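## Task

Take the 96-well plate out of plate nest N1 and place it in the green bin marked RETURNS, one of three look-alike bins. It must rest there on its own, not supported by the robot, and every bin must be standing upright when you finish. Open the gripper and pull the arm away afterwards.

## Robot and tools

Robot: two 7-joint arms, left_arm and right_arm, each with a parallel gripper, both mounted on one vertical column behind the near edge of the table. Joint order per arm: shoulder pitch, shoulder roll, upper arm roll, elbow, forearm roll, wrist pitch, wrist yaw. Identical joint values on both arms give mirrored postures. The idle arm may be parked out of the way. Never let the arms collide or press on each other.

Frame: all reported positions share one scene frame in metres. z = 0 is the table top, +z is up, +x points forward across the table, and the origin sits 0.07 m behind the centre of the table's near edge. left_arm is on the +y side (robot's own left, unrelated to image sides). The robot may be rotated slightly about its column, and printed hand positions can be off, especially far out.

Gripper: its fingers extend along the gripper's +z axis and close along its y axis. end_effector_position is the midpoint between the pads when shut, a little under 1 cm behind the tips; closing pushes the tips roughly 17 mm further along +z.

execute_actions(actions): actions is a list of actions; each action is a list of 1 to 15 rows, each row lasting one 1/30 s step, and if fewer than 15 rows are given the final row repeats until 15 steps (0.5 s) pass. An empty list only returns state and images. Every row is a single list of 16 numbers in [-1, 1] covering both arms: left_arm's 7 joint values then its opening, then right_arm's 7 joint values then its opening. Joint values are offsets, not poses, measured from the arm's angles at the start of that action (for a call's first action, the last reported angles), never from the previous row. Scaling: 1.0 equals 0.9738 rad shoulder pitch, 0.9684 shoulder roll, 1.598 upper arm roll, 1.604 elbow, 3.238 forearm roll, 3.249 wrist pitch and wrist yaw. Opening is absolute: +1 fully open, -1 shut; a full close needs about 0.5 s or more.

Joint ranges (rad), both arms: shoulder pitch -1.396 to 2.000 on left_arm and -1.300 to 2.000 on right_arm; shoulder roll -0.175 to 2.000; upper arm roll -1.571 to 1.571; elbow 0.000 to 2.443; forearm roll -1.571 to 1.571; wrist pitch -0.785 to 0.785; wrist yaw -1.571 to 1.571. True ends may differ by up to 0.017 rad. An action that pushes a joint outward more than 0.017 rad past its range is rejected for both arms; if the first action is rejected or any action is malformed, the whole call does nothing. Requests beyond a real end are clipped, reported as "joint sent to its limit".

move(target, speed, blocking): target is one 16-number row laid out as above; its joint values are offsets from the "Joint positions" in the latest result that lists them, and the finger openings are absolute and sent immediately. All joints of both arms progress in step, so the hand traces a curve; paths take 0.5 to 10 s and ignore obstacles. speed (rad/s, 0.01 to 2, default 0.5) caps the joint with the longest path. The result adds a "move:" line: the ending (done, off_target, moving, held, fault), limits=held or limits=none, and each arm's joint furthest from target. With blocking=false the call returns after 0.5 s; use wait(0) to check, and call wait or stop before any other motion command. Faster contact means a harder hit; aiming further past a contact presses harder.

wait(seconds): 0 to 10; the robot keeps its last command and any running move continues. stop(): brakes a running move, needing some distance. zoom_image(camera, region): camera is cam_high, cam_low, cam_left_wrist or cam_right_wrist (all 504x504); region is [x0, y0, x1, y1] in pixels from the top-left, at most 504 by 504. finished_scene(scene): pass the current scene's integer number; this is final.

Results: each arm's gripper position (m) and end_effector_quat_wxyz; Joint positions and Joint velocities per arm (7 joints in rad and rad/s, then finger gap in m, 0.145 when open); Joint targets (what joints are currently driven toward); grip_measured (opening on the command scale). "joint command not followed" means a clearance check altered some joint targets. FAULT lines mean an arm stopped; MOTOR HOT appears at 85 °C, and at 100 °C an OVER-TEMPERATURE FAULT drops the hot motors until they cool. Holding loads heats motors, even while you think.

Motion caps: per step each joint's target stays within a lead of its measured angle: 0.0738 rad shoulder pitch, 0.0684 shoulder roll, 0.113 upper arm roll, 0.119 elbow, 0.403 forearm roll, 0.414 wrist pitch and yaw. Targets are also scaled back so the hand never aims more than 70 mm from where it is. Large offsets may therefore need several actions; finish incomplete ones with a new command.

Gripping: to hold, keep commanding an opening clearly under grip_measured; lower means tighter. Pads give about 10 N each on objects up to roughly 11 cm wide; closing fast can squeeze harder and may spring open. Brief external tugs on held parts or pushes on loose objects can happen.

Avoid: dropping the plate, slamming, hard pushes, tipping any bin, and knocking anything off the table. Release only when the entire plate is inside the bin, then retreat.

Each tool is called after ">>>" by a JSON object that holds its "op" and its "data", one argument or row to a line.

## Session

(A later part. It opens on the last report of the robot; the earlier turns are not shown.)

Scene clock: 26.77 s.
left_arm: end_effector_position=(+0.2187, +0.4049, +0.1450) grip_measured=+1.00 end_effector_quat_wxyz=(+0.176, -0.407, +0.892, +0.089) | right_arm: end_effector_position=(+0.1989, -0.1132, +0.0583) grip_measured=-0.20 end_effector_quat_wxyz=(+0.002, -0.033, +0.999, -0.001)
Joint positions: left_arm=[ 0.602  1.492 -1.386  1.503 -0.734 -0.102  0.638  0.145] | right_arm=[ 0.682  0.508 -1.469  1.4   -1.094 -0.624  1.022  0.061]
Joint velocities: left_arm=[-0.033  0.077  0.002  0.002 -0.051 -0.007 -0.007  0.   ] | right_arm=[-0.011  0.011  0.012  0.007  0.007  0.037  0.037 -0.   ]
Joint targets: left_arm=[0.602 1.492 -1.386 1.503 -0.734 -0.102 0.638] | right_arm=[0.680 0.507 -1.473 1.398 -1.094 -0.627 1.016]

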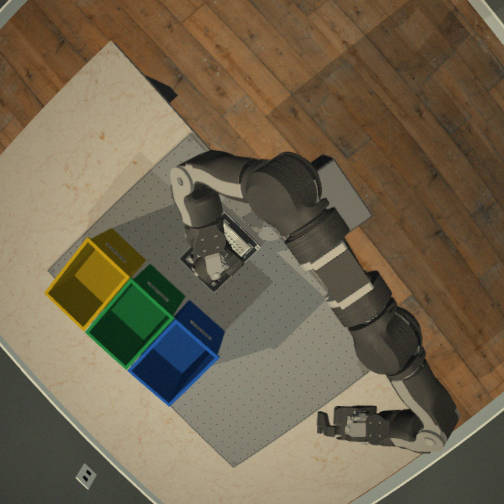

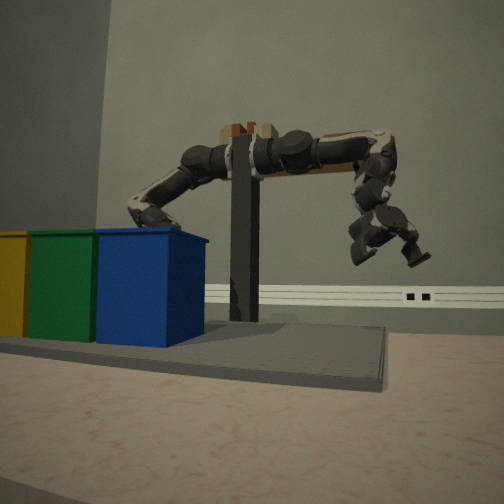

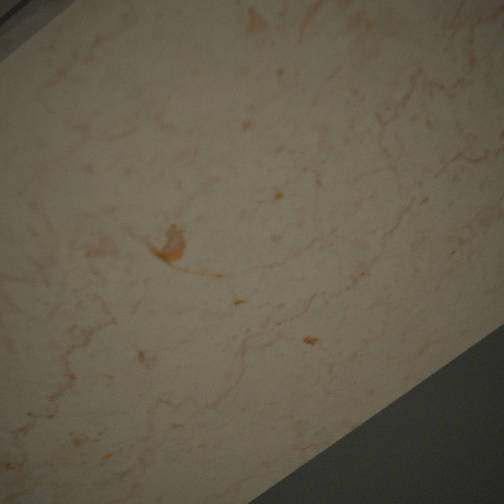

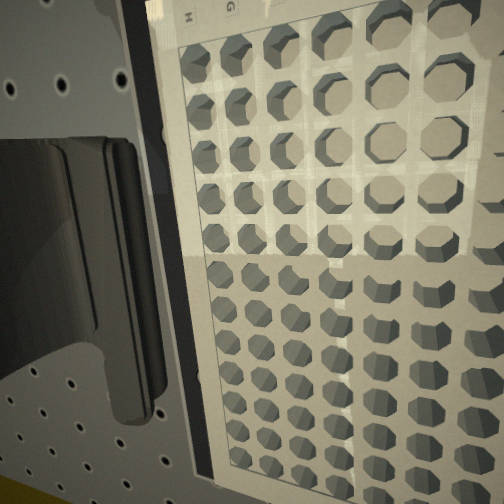

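>>> {"op": "execute_actions", "data": {
  "actions": [
    [[0,0,0,0,0,0,0,1, -0.002,-0.001,-0.002,-0.001,0,-0.001,-0.002,-0.9]]
  ]
}}

Scene clock: 27.87 s.
left_arm: end_effector_position=(+0.2187, +0.4049, +0.1450) grip_measured=+1.00 end_effector_quat_wxyz=(+0.176, -0.407, +0.892, +0.089) | right_arm: end_effector_position=(+0.1989, -0.1130, +0.0583) grip_measured=-0.90 end_effector_quat_wxyz=(+0.002, -0.033, +0.999, -0.000)
Joint positions: left_arm=[ 0.602  1.492 -1.386  1.503 -0.734 -0.102  0.638  0.145] | right_arm=[ 0.682  0.508 -1.469  1.4   -1.094 -0.624  1.02   0.008]
Joint velocities: left_arm=[ 0.011 -0.011 -0.007 -0.017 -0.007 -0.007 -0.066  0.   ] | right_arm=[ 0.011  0.011 -0.007 -0.017 -0.007 -0.007 -0.007  0.   ]
Joint targets: left_arm=[0.602 1.492 -1.386 1.503 -0.734 -0.102 0.638] | right_arm=[0.680 0.507 -1.473 1.398 -1.094 -0.627 1.015]

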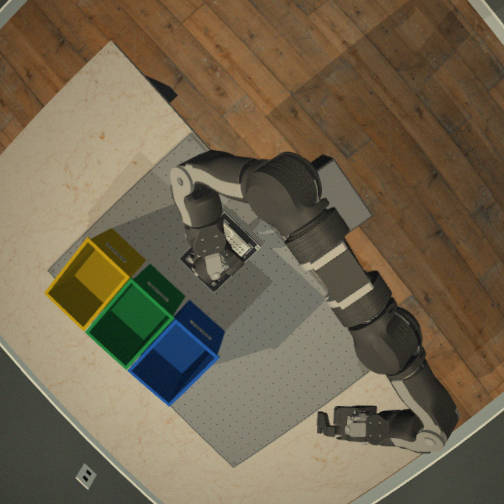

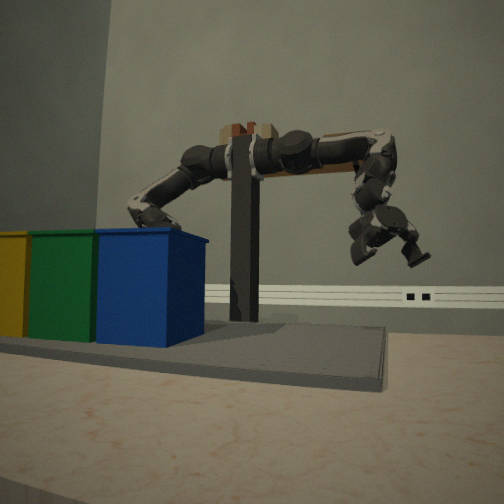

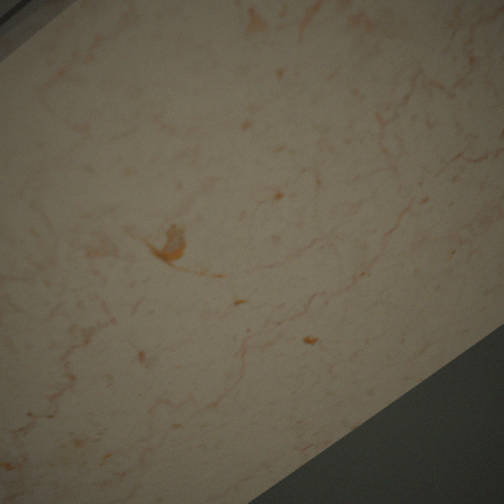

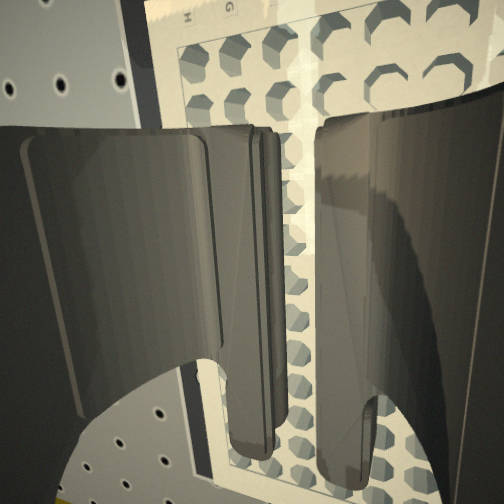

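>>> {"op": "zoom_image", "data": {
  "camera": "cam_right_wrist",
  "region": [200, 90, 400, 290]
}}

>>> {"op": "zoom_image", "data": {
  "camera": "cam_right_wrist",
  "region": [200, 304, 400, 504]
}}

Region (200, 90, 400, 290) of cam_right_wrist's 504x504 image, scaled by 2.520, with more detail than that image has.

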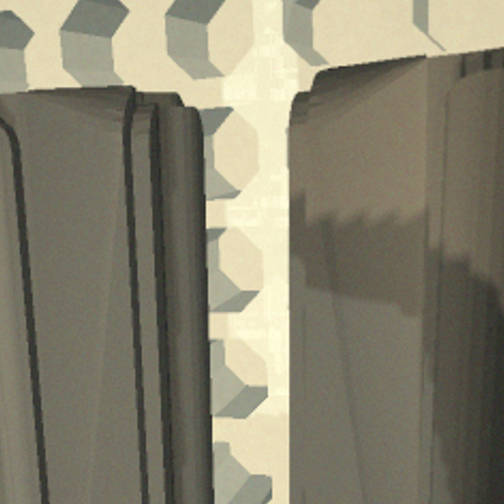

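Region (200, 304, 400, 504) of cam_right_wrist's 504x504 image, scaled by 2.520, with more detail than that image has.

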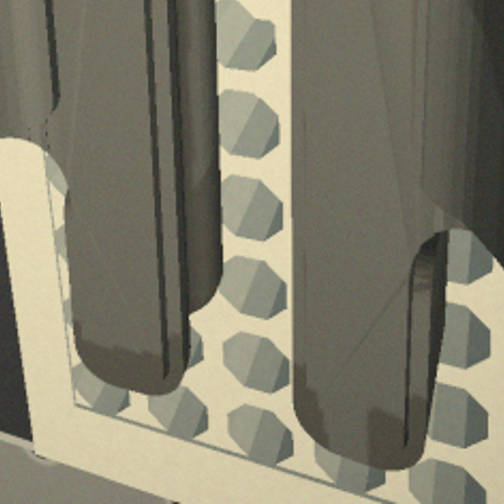

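>>> {"op": "move", "data": {
  "target": [0,0,0,0,0,0,0,1, -0.0340,-0.0229,-0.0031,-0.0102,-0.0139,0.0007,-0.0054,0.3],
  "speed": 0.1
}}

Scene clock: 30.77 s.
left_arm: end_effector_position=(+0.2187, +0.4049, +0.1450) grip_measured=+1.00 end_effector_quat_wxyz=(+0.176, -0.407, +0.892, +0.089) | right_arm: end_effector_position=(+0.1921, -0.1075, +0.0506) grip_measured=+0.30 end_effector_quat_wxyz=(+0.001, -0.045, +0.999, -0.001)
Joint positions: left_arm=[ 0.602  1.492 -1.386  1.503 -0.734 -0.102  0.638  0.145] | right_arm=[ 0.652  0.486 -1.471  1.386 -1.137 -0.624  1.008  0.098]
Joint velocities: left_arm=[ 0.011  0.033  0.007 -0.002  0.037 -0.051 -0.081  0.   ] | right_arm=[-0.011  0.055  0.002  0.007 -0.066  0.007 -0.095 -0.   ]
Joint targets: left_arm=[0.602 1.492 -1.386 1.503 -0.734 -0.102 0.638] | right_arm=[0.649 0.486 -1.475 1.383 -1.139 -0.622 1.003]
move: done; limits=none; left_arm: farthest joint: the shoulder pitch, 0.000 radians from its target (0.000 radians at the start); right_arm: farthest joint: the wrist yaw, 0.005 radians from its target (0.018 radians at the start)

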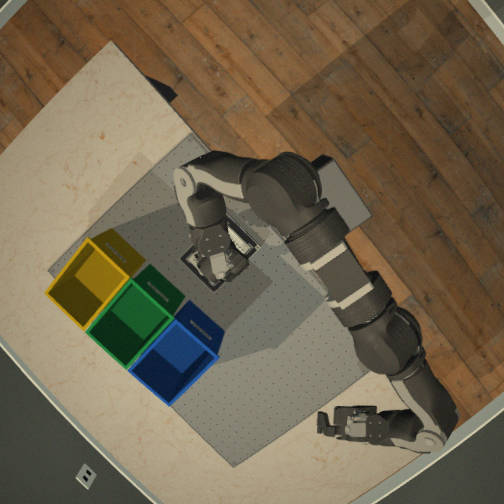

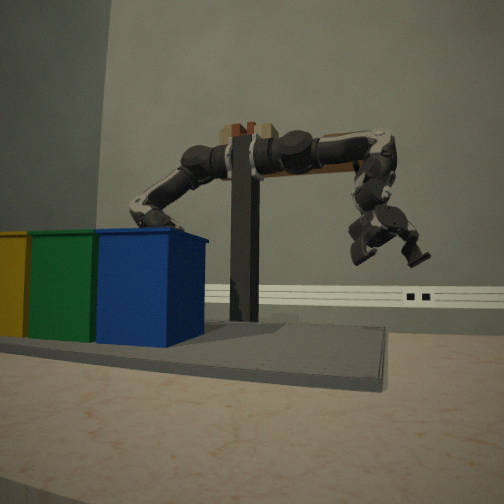

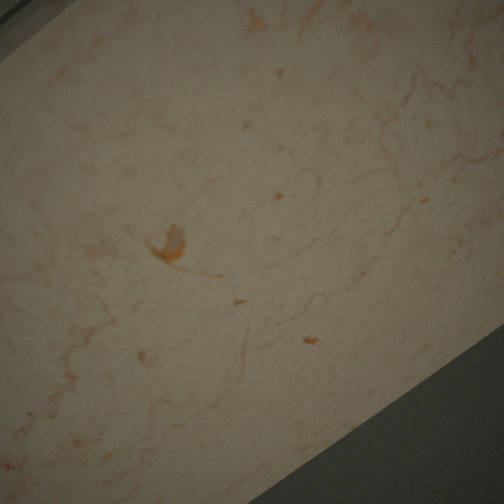

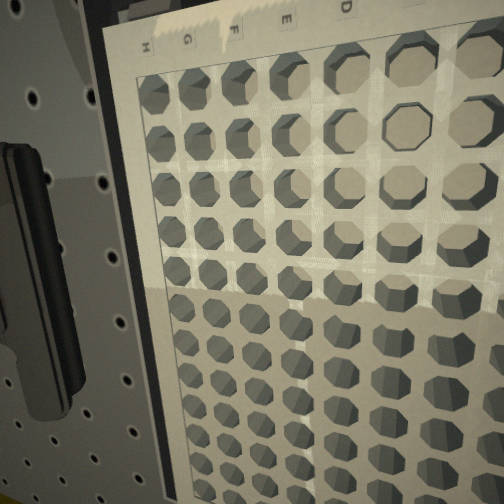

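>>> {"op": "move", "data": {
  "target": [0,0,0,0,0,0,0,1, -0.0315,-0.0408,-0.0029,-0.0607,-0.0218,-0.0005,-0.0251,0.3],
  "speed": 0.1
}}

Scene clock: 32.50 s.
left_arm: end_effector_position=(+0.2187, +0.4049, +0.1450) grip_measured=+1.00 end_effector_quat_wxyz=(+0.176, -0.407, +0.892, +0.089) | right_arm: end_effector_position=(+0.1927, -0.1080, +0.0336) grip_measured=+0.30 end_effector_quat_wxyz=(+0.002, -0.042, +0.999, -0.001)
Joint positions: left_arm=[ 0.602  1.492 -1.386  1.503 -0.734 -0.102  0.638  0.145] | right_arm=[ 0.624  0.448 -1.472  1.291 -1.206 -0.624  0.932  0.098]
Joint velocities: left_arm=[ 0.011 -0.033 -0.017 -0.012 -0.095 -0.037 -0.051  0.   ] | right_arm=[-0.011 -0.033 -0.002 -0.007 -0.051 -0.007 -0.081  0.   ]
Joint targets: left_arm=[0.602 1.492 -1.386 1.503 -0.734 -0.102 0.638] | right_arm=[0.621 0.447 -1.476 1.289 -1.208 -0.626 0.926]
move: done; limits=none; left_arm: farthest joint: the shoulder pitch, 0.000 radians from its target (0.000 radians at the start); right_arm: farthest joint: the wrist yaw, 0.005 radians from its target (0.081 radians at the start)

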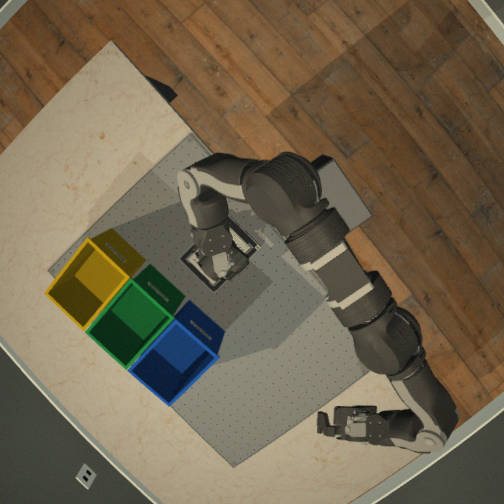

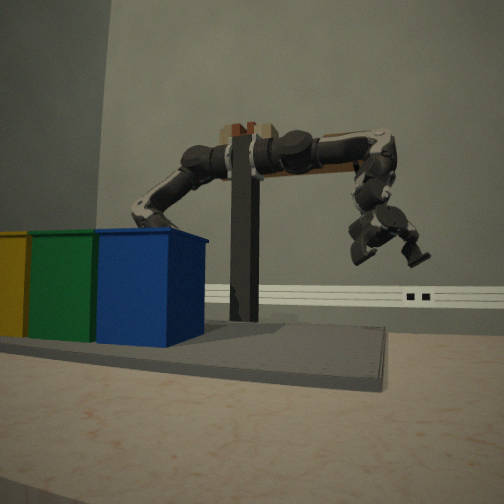

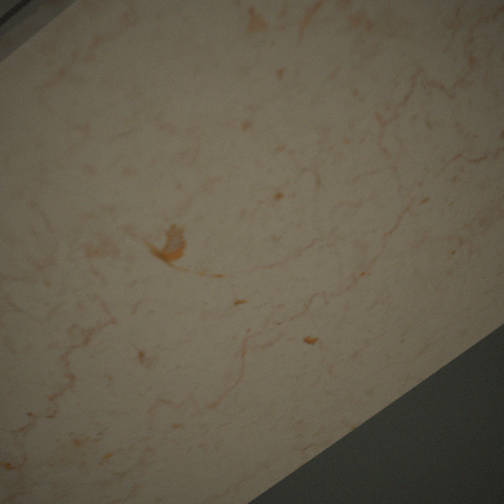

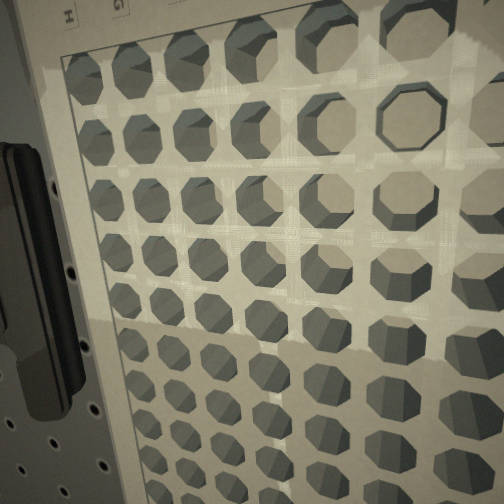

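>>> {"op": "execute_actions", "data": {
  "actions": [
    [[0,0,0,0,0,0,0,1, -0.0035,-0.0020,-0.0024,-0.0025,-0.0010,-0.0006,-0.0022,0.28],[0,0,0,0,0,0,0,1, -0.0040,-0.0028,-0.0024,-0.0036,-0.0014,-0.0006,-0.0026,0.26],[0,0,0,0,0,0,0,1, -0.0045,-0.0036,-0.0024,-0.0047,-0.0018,-0.0006,-0.0030,0.24],[0,0,0,0,0,0,0,1, -0.0050,-0.0044,-0.0024,-0.0058,-0.0022,-0.0006,-0.0034,0.22],[0,0,0,0,0,0,0,1, -0.0055,-0.0053,-0.0024,-0.0070,-0.0026,-0.0006,-0.0039,0.20],[0,0,0,0,0,0,0,1, -0.0061,-0.0063,-0.0024,-0.0084,-0.0030,-0.0006,-0.0044,0.18]]
  ]
}}

Scene clock: 33.23 s.
left_arm: end_effector_position=(+0.2187, +0.4049, +0.1450) grip_measured=+1.00 end_effector_quat_wxyz=(+0.176, -0.407, +0.892, +0.089) | right_arm: end_effector_position=(+0.1928, -0.1078, +0.0317) grip_measured=+0.18 end_effector_quat_wxyz=(+0.003, -0.042, +0.999, -0.001)
Joint positions: left_arm=[ 0.602  1.492 -1.386  1.503 -0.734 -0.102  0.638  0.145] | right_arm=[ 0.621  0.443 -1.472  1.28  -1.214 -0.624  0.923  0.089]
Joint velocities: left_arm=[ 0.033 -0.055  0.007  0.007 -0.037 -0.051  0.007  0.   ] | right_arm=[-0.077 -0.033  0.007 -0.002  0.007  0.066 -0.051 -0.   ]
Joint targets: left_arm=[0.602 1.492 -1.386 1.503 -0.734 -0.102 0.638] | right_arm=[0.618 0.442 -1.476 1.277 -1.216 -0.626 0.917]

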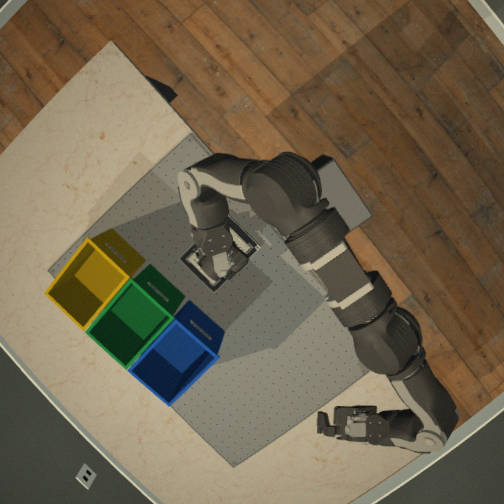

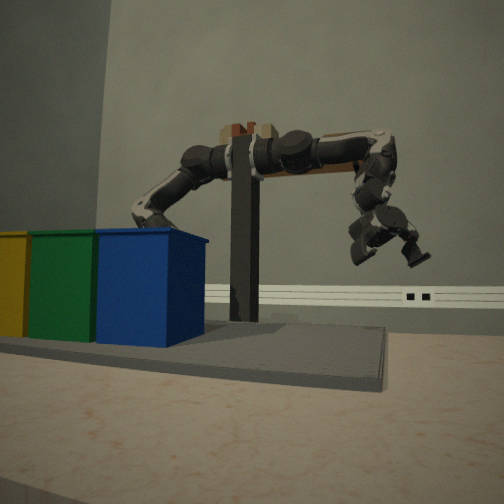

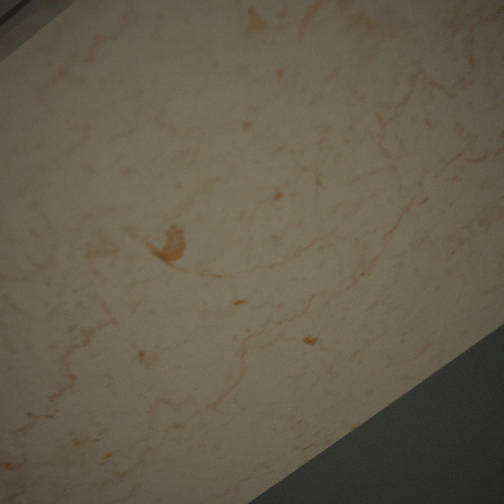

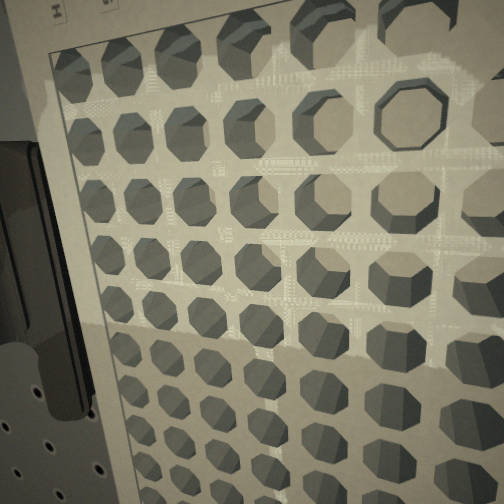

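>>> {"op": "execute_actions", "data": {
  "actions": [
    [[0,0,0,0,0,0,0,1, -0.0031,-0.0010,-0.0025,-0.0019,-0.0006,-0.0006,-0.0018,0.16],[0,0,0,0,0,0,0,1, -0.0031,-0.0010,-0.0025,-0.0019,-0.0006,-0.0006,-0.0018,0.14],[0,0,0,0,0,0,0,1, -0.0031,-0.0010,-0.0025,-0.0019,-0.0006,-0.0006,-0.0018,0.12],[0,0,0,0,0,0,0,1, -0.0031,-0.0010,-0.0025,-0.0019,-0.0006,-0.0006,-0.0018,0.10],[0,0,0,0,0,0,0,1, -0.0031,-0.0010,-0.0025,-0.0019,-0.0006,-0.0006,-0.0018,0.08],[0,0,0,0,0,0,0,1, -0.0031,-0.0010,-0.0025,-0.0019,-0.0006,-0.0006,-0.0018,0.06],[0,0,0,0,0,0,0,1, -0.0031,-0.0010,-0.0025,-0.0019,-0.0006,-0.0006,-0.0018,0.03],[0,0,0,0,0,0,0,1, -0.0031,-0.0010,-0.0025,-0.0019,-0.0006,-0.0006,-0.0018,0.0],[0,0,0,0,0,0,0,1, -0.0031,-0.0010,-0.0025,-0.0019,-0.0006,-0.0006,-0.0018,-0.04],[0,0,0,0,0,0,0,1, -0.0031,-0.0010,-0.0025,-0.0019,-0.0006,-0.0006,-0.0018,-0.09],[0,0,0,0,0,0,0,1, -0.0031,-0.0010,-0.0025,-0.0019,-0.0006,-0.0006,-0.0018,-0.15],[0,0,0,0,0,0,0,1, -0.0031,-0.0010,-0.0025,-0.0019,-0.0006,-0.0006,-0.0018,-0.22],[0,0,0,0,0,0,0,1, -0.0031,-0.0010,-0.0025,-0.0019,-0.0006,-0.0006,-0.0018,-0.30],[0,0,0,0,0,0,0,1, -0.0031,-0.0010,-0.0025,-0.0019,-0.0006,-0.0006,-0.0018,-0.38]]
  ]
}}

Scene clock: 34.00 s.
left_arm: end_effector_position=(+0.2187, +0.4049, +0.1450) grip_measured=+1.00 end_effector_quat_wxyz=(+0.176, -0.407, +0.892, +0.089) | right_arm: end_effector_position=(+0.1928, -0.1075, +0.0316) grip_measured=+0.12 end_effector_quat_wxyz=(+0.003, -0.043, +0.999, -0.000)
Joint positions: left_arm=[ 0.602  1.492 -1.386  1.503 -0.734 -0.102  0.638  0.145] | right_arm=[ 0.621  0.443 -1.472  1.279 -1.215 -0.625  0.921  0.085]
Joint velocities: left_arm=[-0.055 -0.011  0.007 -0.007  0.022  0.037 -0.022  0.   ] | right_arm=[-0.033 -0.011 -0.002 -0.002 -0.022  0.022 -0.022  0.   ]
Joint targets: left_arm=[0.602 1.492 -1.386 1.503 -0.734 -0.102 0.638] | right_arm=[0.618 0.442 -1.476 1.276 -1.216 -0.626 0.917]

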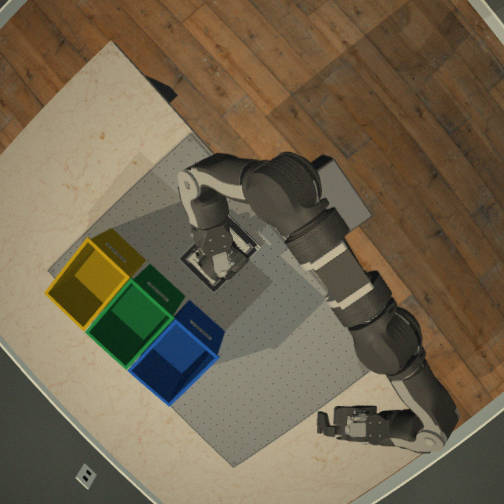

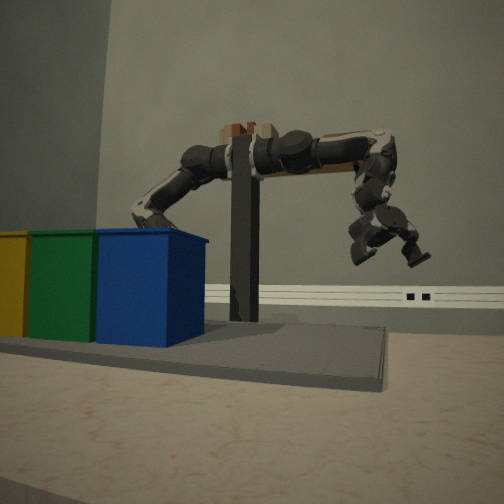

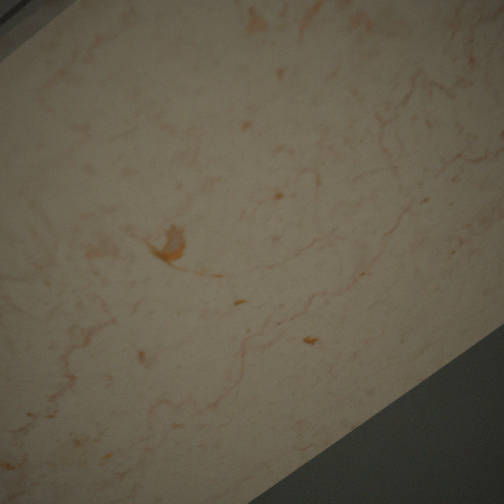

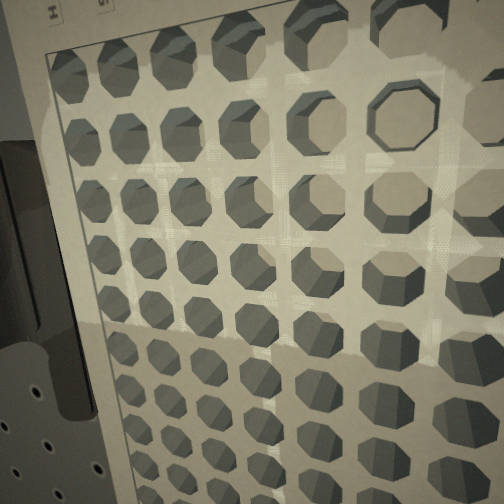

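>>> {"op": "zoom_image", "data": {
  "camera": "cam_right_wrist",
  "region": [0, 0, 200, 250]
}}

>>> {"op": "zoom_image", "data": {
  "camera": "cam_right_wrist",
  "region": [0, 254, 200, 504]
}}

Region (0, 0, 200, 250) of cam_right_wrist's 504x504 image, scaled by 2.016, with more detail than that image has; it fills the left 403 columns of this view, and the rest is white.

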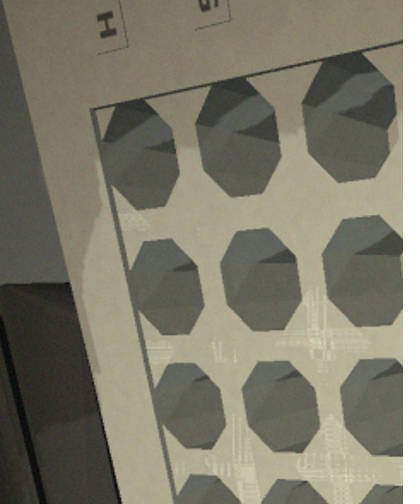

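Region (0, 254, 200, 504) of cam_right_wrist's 504x504 image, scaled by 2.016, with more detail than that image has; it fills the left 403 columns of this view, and the rest is white.

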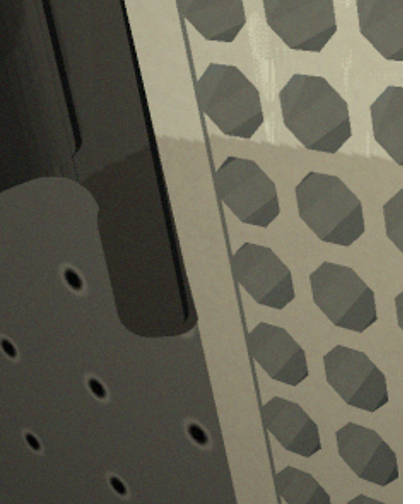

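>>> {"op": "execute_actions", "data": {
  "actions": [
    [[0,0,0,0,0,0,0,1, -0.0031,-0.0010,-0.0025,-0.0019,-0.0003,-0.0003,-0.0012,0.14],[0,0,0,0,0,0,0,1, -0.0031,-0.0010,-0.0025,-0.0019,-0.0003,-0.0003,-0.0012,0.18],[0,0,0,0,0,0,0,1, -0.0031,-0.0010,-0.0025,-0.0019,-0.0003,-0.0003,-0.0012,0.20],[0,0,0,0,0,0,0,1, -0.0031,-0.0010,-0.0025,-0.0019,-0.0003,-0.0003,-0.0012,0.20],[0,0,0,0,0,0,0,1, -0.0031,-0.0010,-0.0025,-0.0019,-0.0003,-0.0003,-0.0012,0.20],[0,0,0,0,0,0,0,1, -0.0010,0.0007,-0.0025,0.0007,0.0005,-0.0003,0.0003,0.20],[0,0,0,0,0,0,0,1, 0.0008,0.0025,-0.0025,0.0033,0.0014,-0.0003,0.0015,0.20],[0,0,0,0,0,0,0,1, 0.0026,0.0042,-0.0025,0.0058,0.0022,-0.0003,0.0026,0.20],[0,0,0,0,0,0,0,1, 0.0044,0.0060,-0.0025,0.0084,0.0030,-0.0003,0.0038,0.20],[0,0,0,0,0,0,0,1, 0.0062,0.0077,-0.0025,0.0110,0.0039,-0.0003,0.0049,0.20],[0,0,0,0,0,0,0,1, 0.0079,0.0094,-0.0025,0.0135,0.0047,-0.0003,0.0060,0.20]]
  ]
}}

Scene clock: 35.47 s.
left_arm: end_effector_position=(+0.2187, +0.4049, +0.1450) grip_measured=+1.00 end_effector_quat_wxyz=(+0.176, -0.407, +0.892, +0.089) | right_arm: end_effector_position=(+0.1934, -0.1070, +0.0355) grip_measured=+0.20 end_effector_quat_wxyz=(+0.003, -0.043, +0.999, +0.000)
Joint positions: left_arm=[ 0.602  1.492 -1.386  1.503 -0.734 -0.102  0.638  0.145] | right_arm=[ 0.628  0.451 -1.472  1.3   -1.201 -0.625  0.935  0.09 ]
Joint velocities: left_arm=[-0.011 -0.099 -0.002  0.017 -0.037  0.007  0.037  0.   ] | right_arm=[ 0.077  0.099 -0.007 -0.012 -0.051 -0.037 -0.051  0.   ]
Joint targets: left_arm=[0.602 1.492 -1.386 1.503 -0.734 -0.102 0.638] | right_arm=[0.628 0.452 -1.476 1.301 -1.200 -0.626 0.940]

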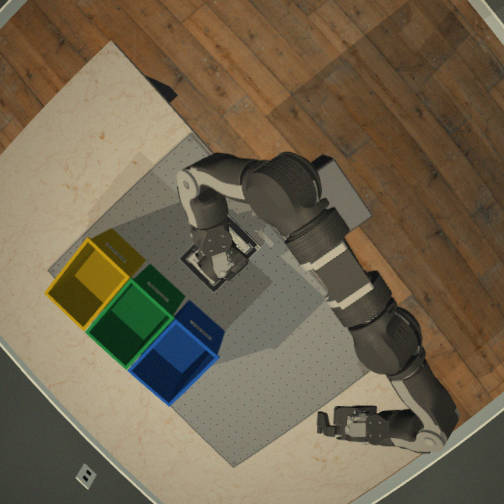

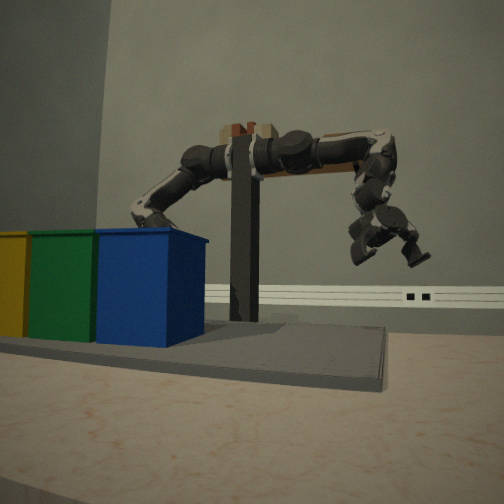

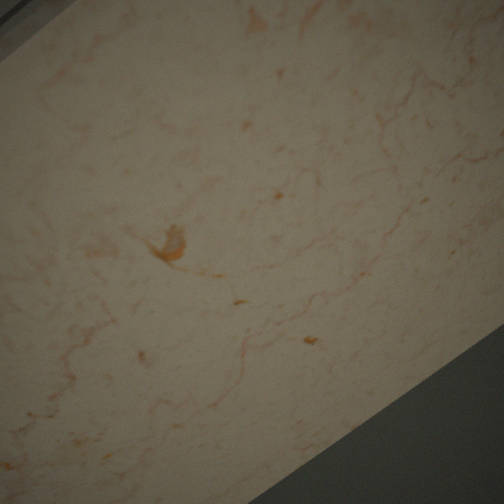

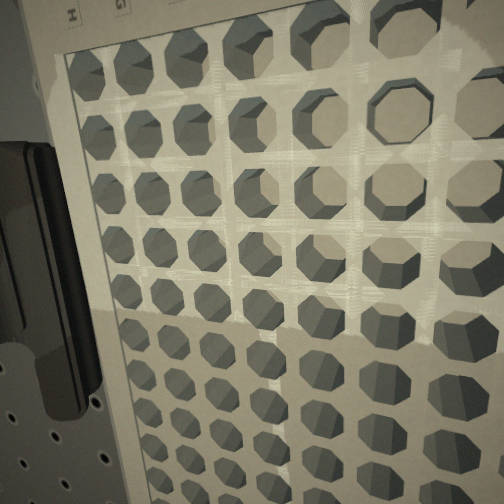

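>>> {"op": "execute_actions", "data": {
  "actions": [
    [[0,0,0,0,0,0,0,1, 0,0.001,-0.0025,0.0006,0.0003,-0.0003,0.0010,0.17],[0,0,0,0,0,0,0,1, 0,0.001,-0.0025,0.0006,0.0003,-0.0003,0.0010,0.14],[0,0,0,0,0,0,0,1, 0,0.001,-0.0025,0.0006,0.0003,-0.0003,0.0010,0.12],[0,0,0,0,0,0,0,1, 0,0.001,-0.0025,0.0006,0.0003,-0.0003,0.0010,0.10],[0,0,0,0,0,0,0,1, 0,0.001,-0.0025,0.0006,0.0003,-0.0003,0.0010,0.08],[0,0,0,0,0,0,0,1, 0,0.001,-0.0025,0.0006,0.0003,-0.0003,0.0010,0.06],[0,0,0,0,0,0,0,1, 0,0.001,-0.0025,0.0006,0.0003,-0.0003,0.0010,0.03],[0,0,0,0,0,0,0,1, 0,0.001,-0.0025,0.0006,0.0003,-0.0003,0.0010,0.0],[0,0,0,0,0,0,0,1, 0,0.001,-0.0025,0.0006,0.0003,-0.0003,0.0010,-0.04],[0,0,0,0,0,0,0,1, 0,0.001,-0.0025,0.0006,0.0003,-0.0003,0.0010,-0.09],[0,0,0,0,0,0,0,1, 0,0.001,-0.0025,0.0006,0.0003,-0.0003,0.0010,-0.15],[0,0,0,0,0,0,0,1, 0,0.001,-0.0025,0.0006,0.0003,-0.0003,0.0010,-0.22],[0,0,0,0,0,0,0,1, 0,0.001,-0.0025,0.0006,0.0003,-0.0003,0.0010,-0.30],[0,0,0,0,0,0,0,1, 0,0.001,-0.0025,0.0006,0.0003,-0.0003,0.0010,-0.40]]
  ]
}}

Scene clock: 36.20 s.
left_arm: end_effector_position=(+0.2187, +0.4049, +0.1450) grip_measured=+1.00 end_effector_quat_wxyz=(+0.176, -0.407, +0.892, +0.089) | right_arm: end_effector_position=(+0.1933, -0.1070, +0.0355) grip_measured=+0.09 end_effector_quat_wxyz=(+0.003, -0.043, +0.999, +0.000)
Joint positions: left_arm=[ 0.602  1.492 -1.386  1.503 -0.734 -0.102  0.638  0.145] | right_arm=[ 0.628  0.451 -1.472  1.3   -1.201 -0.625  0.935  0.083]
Joint velocities: left_arm=[-0.033  0.011 -0.012  0.007 -0.037  0.022 -0.051  0.   ] | right_arm=[-0.011  0.011 -0.007  0.002 -0.051 -0.007  0.051  0.   ]
Joint targets: left_arm=[0.602 1.492 -1.386 1.503 -0.734 -0.102 0.638] | right_arm=[0.628 0.452 -1.476 1.301 -1.200 -0.626 0.938]

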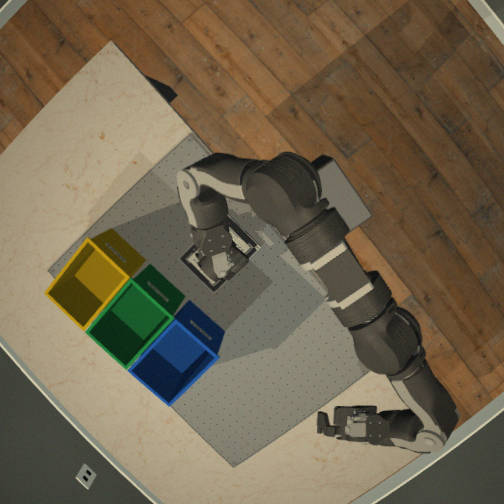

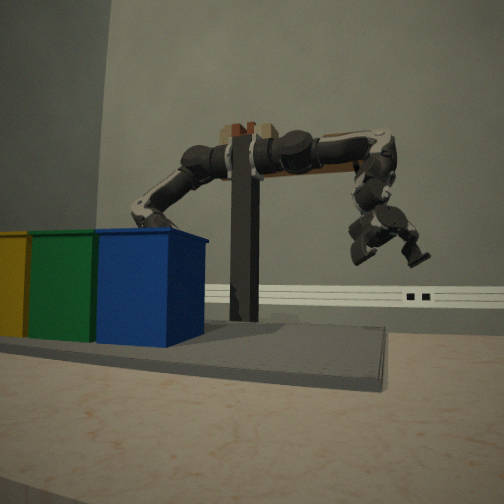

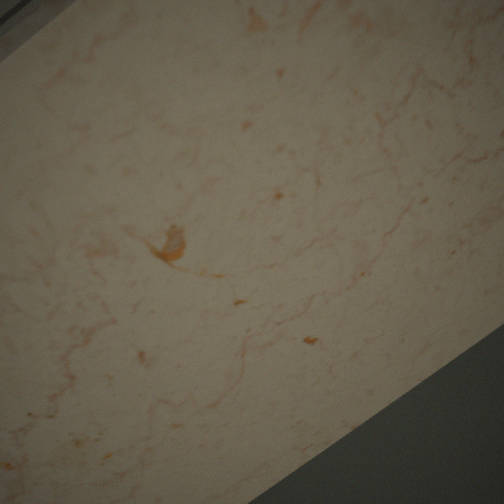

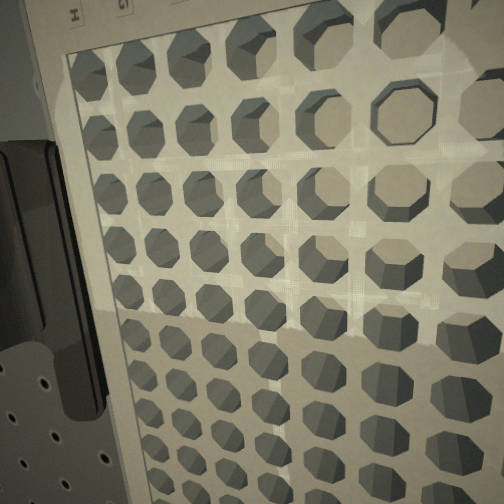

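>>> {"op": "move", "data": {
  "target": [0,0,0,0,0,0,0,1, 0.0519,0.0702,-0.0006,0.1004,0.0378,0.0022,0.0412,-0.5],
  "speed": 0.2
}}

Scene clock: 41.07 s.
left_arm: end_effector_position=(+0.2187, +0.4049, +0.1450) grip_measured=+1.00 end_effector_quat_wxyz=(+0.176, -0.407, +0.892, +0.089) | right_arm: end_effector_position=(+0.1914, -0.1079, +0.0644) grip_measured=+0.09 end_effector_quat_wxyz=(+0.000, -0.046, +0.999, -0.001)
Joint positions: left_arm=[ 0.602  1.492 -1.386  1.503 -0.734 -0.102  0.638  0.145] | right_arm=[ 0.677  0.518 -1.472  1.459 -1.08  -0.62   1.064  0.083]
Joint velocities: left_arm=[-0.033  0.033 -0.007  0.017 -0.037 -0.037 -0.066  0.   ] | right_arm=[ 0.033 -0.011 -0.007  0.002 -0.037 -0.007  0.007 -0.   ]
Joint targets: left_arm=[0.602 1.492 -1.386 1.503 -0.734 -0.102 0.638] | right_arm=[0.679 0.519 -1.473 1.461 -1.079 -0.617 1.069]
move: done; limits=none; left_arm: farthest joint: the shoulder pitch, 0.000 radians from its target (0.000 radians at the start); right_arm: farthest joint: the wrist yaw, 0.005 radians from its target (0.134 radians at the start)

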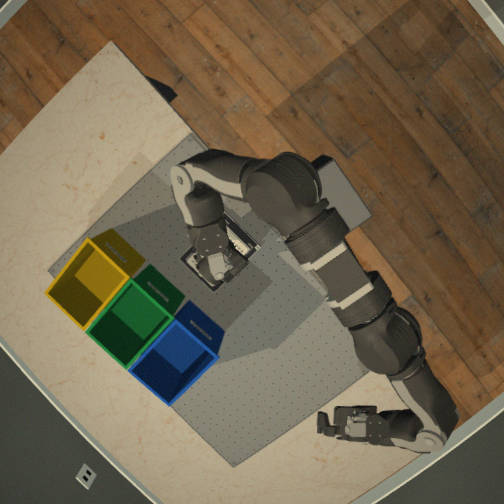

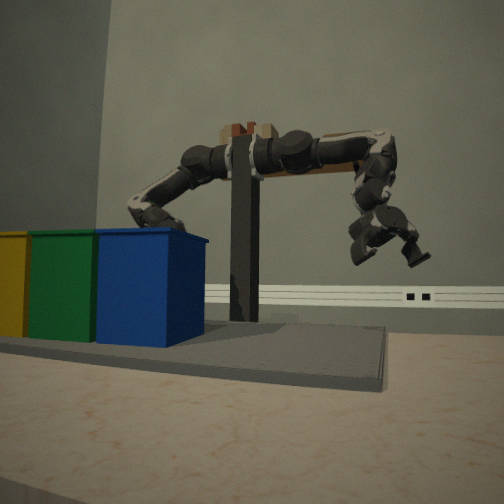

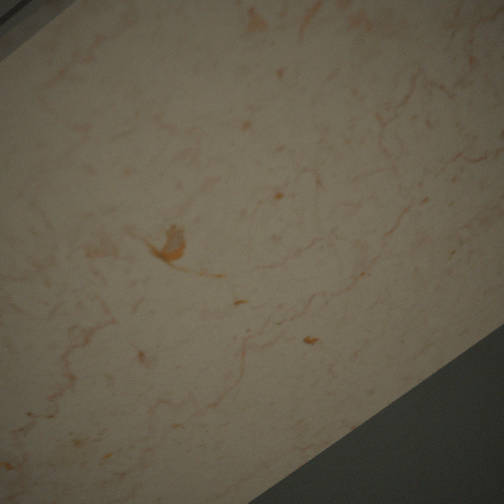

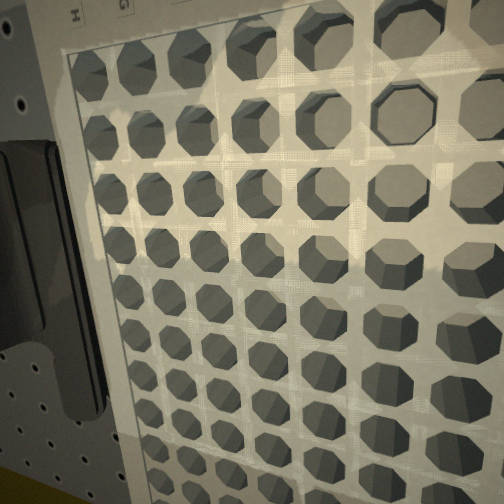

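>>> {"op": "move", "data": {
  "target": [0,0,0,0,0,0,0,1, -0.0585,0.1673,0.2954,0.3373,0.3953,0.1908,-0.2198,-0.5],
  "speed": 1.0
}}

Scene clock: 42.97 s.
left_arm: end_effector_position=(+0.2187, +0.4049, +0.1450) grip_measured=+1.00 end_effector_quat_wxyz=(+0.176, -0.407, +0.892, +0.089) | right_arm: end_effector_position=(+0.2329, +0.0289, +0.3439) grip_measured=+0.09 end_effector_quat_wxyz=(-0.180, +0.414, +0.603, +0.657)
Joint positions: left_arm=[ 0.602  1.492 -1.386  1.503 -0.734 -0.102  0.638  0.145] | right_arm=[ 0.623  0.679 -1.004  1.998  0.198 -0.003  0.356  0.083]
Joint velocities: left_arm=[-0.055 -0.011  0.012  0.007  0.007  0.022 -0.11   0.   ] | right_arm=[ 0.011 -0.011  0.002  0.002  0.037 -0.095 -0.022 -0.   ]
Joint targets: left_arm=[0.602 1.492 -1.386 1.503 -0.734 -0.102 0.638] | right_arm=[0.620 0.680 -1.000 2.000 0.200 -0.001 0.350]
move: done; limits=none; left_arm: farthest joint: the shoulder pitch, 0.000 radians from its target (0.000 radians at the start); right_arm: farthest joint: the wrist yaw, 0.006 radians from its target (0.714 radians at the start)

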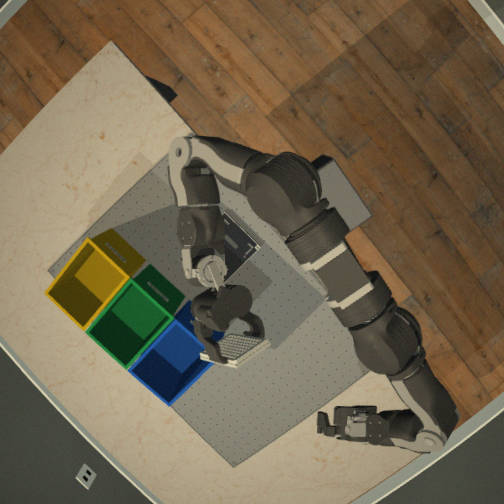

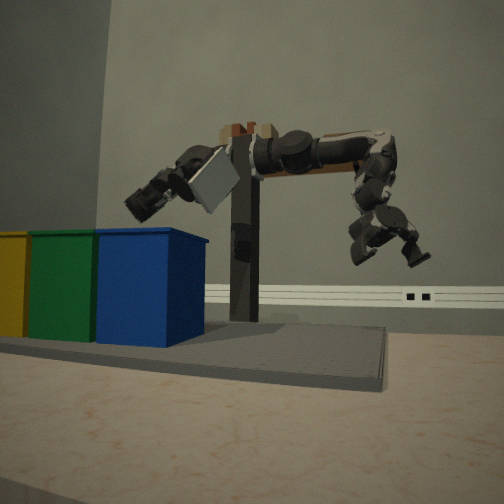

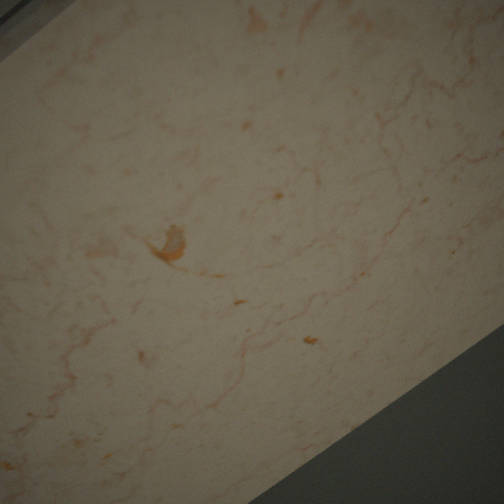

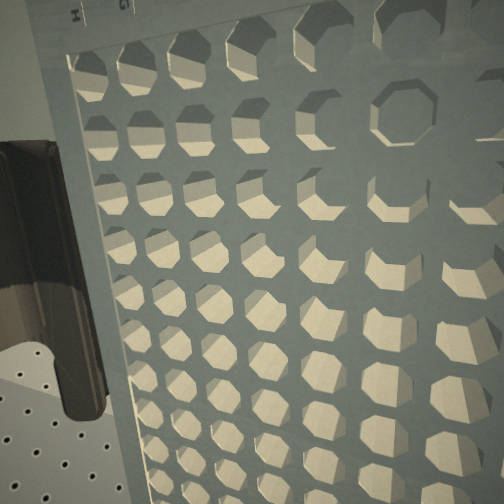

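>>> {"op": "move", "data": {
  "target": [0,0,0,0,0,0,0,1, 0.5391,-0.2626,-0.0666,-0.5207,0.3931,0.2170,-0.2884,-0.5],
  "speed": 0.9
}}

Scene clock: 45.00 s.
left_arm: end_effector_position=(+0.2187, +0.4049, +0.1450) grip_measured=+1.00 end_effector_quat_wxyz=(+0.176, -0.407, +0.892, +0.089) | right_arm: end_effector_position=(+0.4517, -0.1359, +0.2928) grip_measured=+0.09 end_effector_quat_wxyz=(-0.025, +0.904, +0.047, +0.424)
Joint positions: left_arm=[ 0.602  1.492 -1.386  1.503 -0.734 -0.102  0.638  0.145] | right_arm=[ 1.146  0.426 -1.106  1.165  1.469  0.7   -0.576  0.083]
Joint velocities: left_arm=[-0.011 -0.055 -0.012 -0.007  0.051 -0.095  0.037  0.   ] | right_arm=[ 0.011  0.033  0.002 -0.002 -0.051 -0.022 -0.022 -0.   ]
Joint targets: left_arm=[0.602 1.492 -1.386 1.503 -0.734 -0.102 0.638] | right_arm=[1.148 0.425 -1.110 1.163 1.470 0.702 -0.581]
move: done; limits=none; left_arm: farthest joint: the shoulder pitch, 0.000 radians from its target (0.000 radians at the start); right_arm: farthest joint: the wrist yaw, 0.005 radians from its target (0.937 radians at the start)

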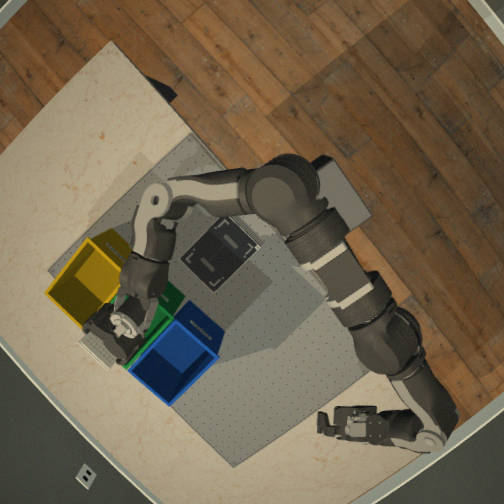

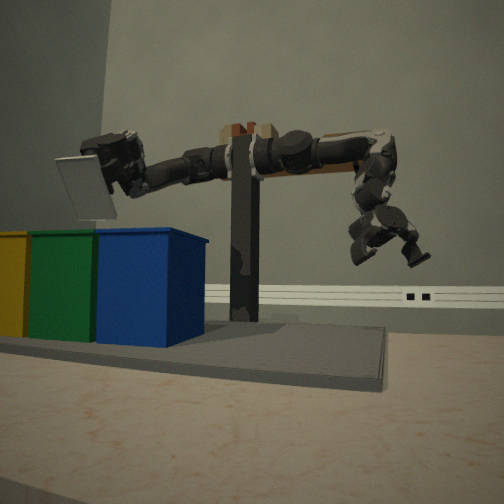

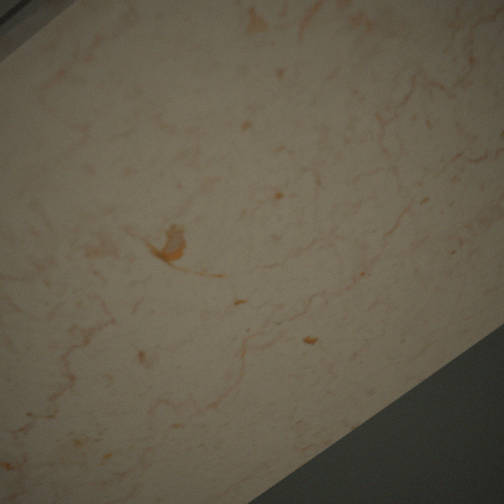

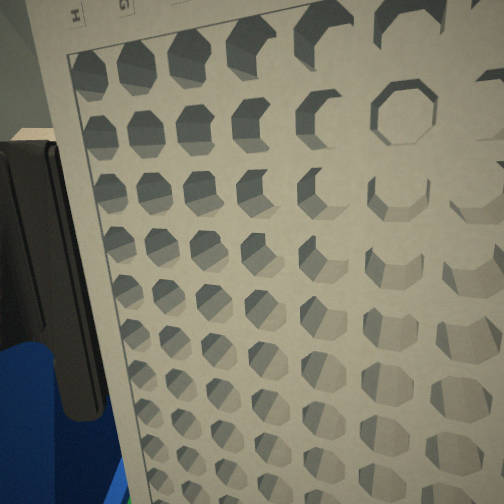

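>>> {"op": "zoom_image", "data": {
  "camera": "cam_right_wrist",
  "region": [40, 384, 160, 504]
}}

>>> {"op": "zoom_image", "data": {
  "camera": "cam_high",
  "region": [40, 230, 200, 390]
}}

>>> {"op": "zoom_image", "data": {
  "camera": "cam_low",
  "region": [0, 120, 200, 260]
}}

Region (40, 384, 160, 504) of cam_right_wrist's 504x504 image, scaled by 4.200, with more detail than that image has.

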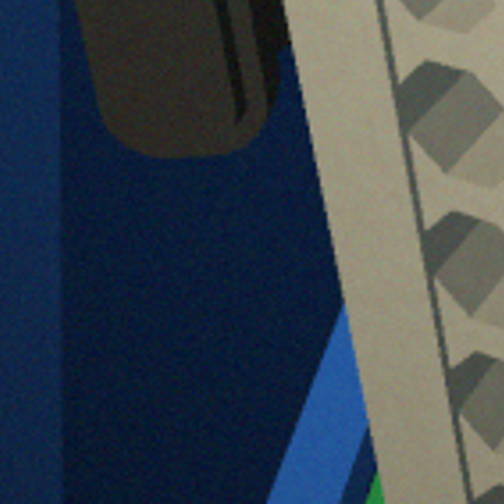

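Region (40, 230, 200, 390) of cam_high's 504x504 image, scaled by 3.150, with more detail than that image has.

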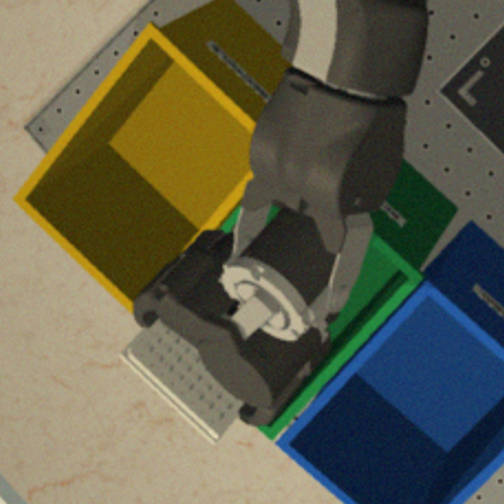

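Region (0, 120, 200, 260) of cam_low's 504x504 image, scaled by 2.520, with more detail than that image has; it fills the top 353 rows of this view, and the rest is white.

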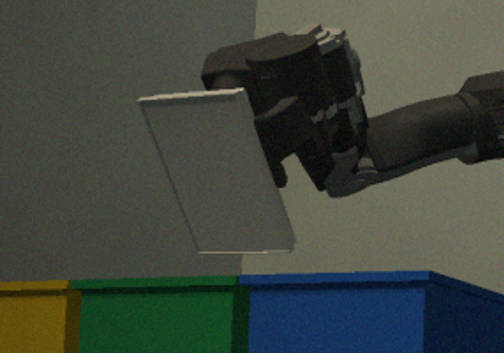

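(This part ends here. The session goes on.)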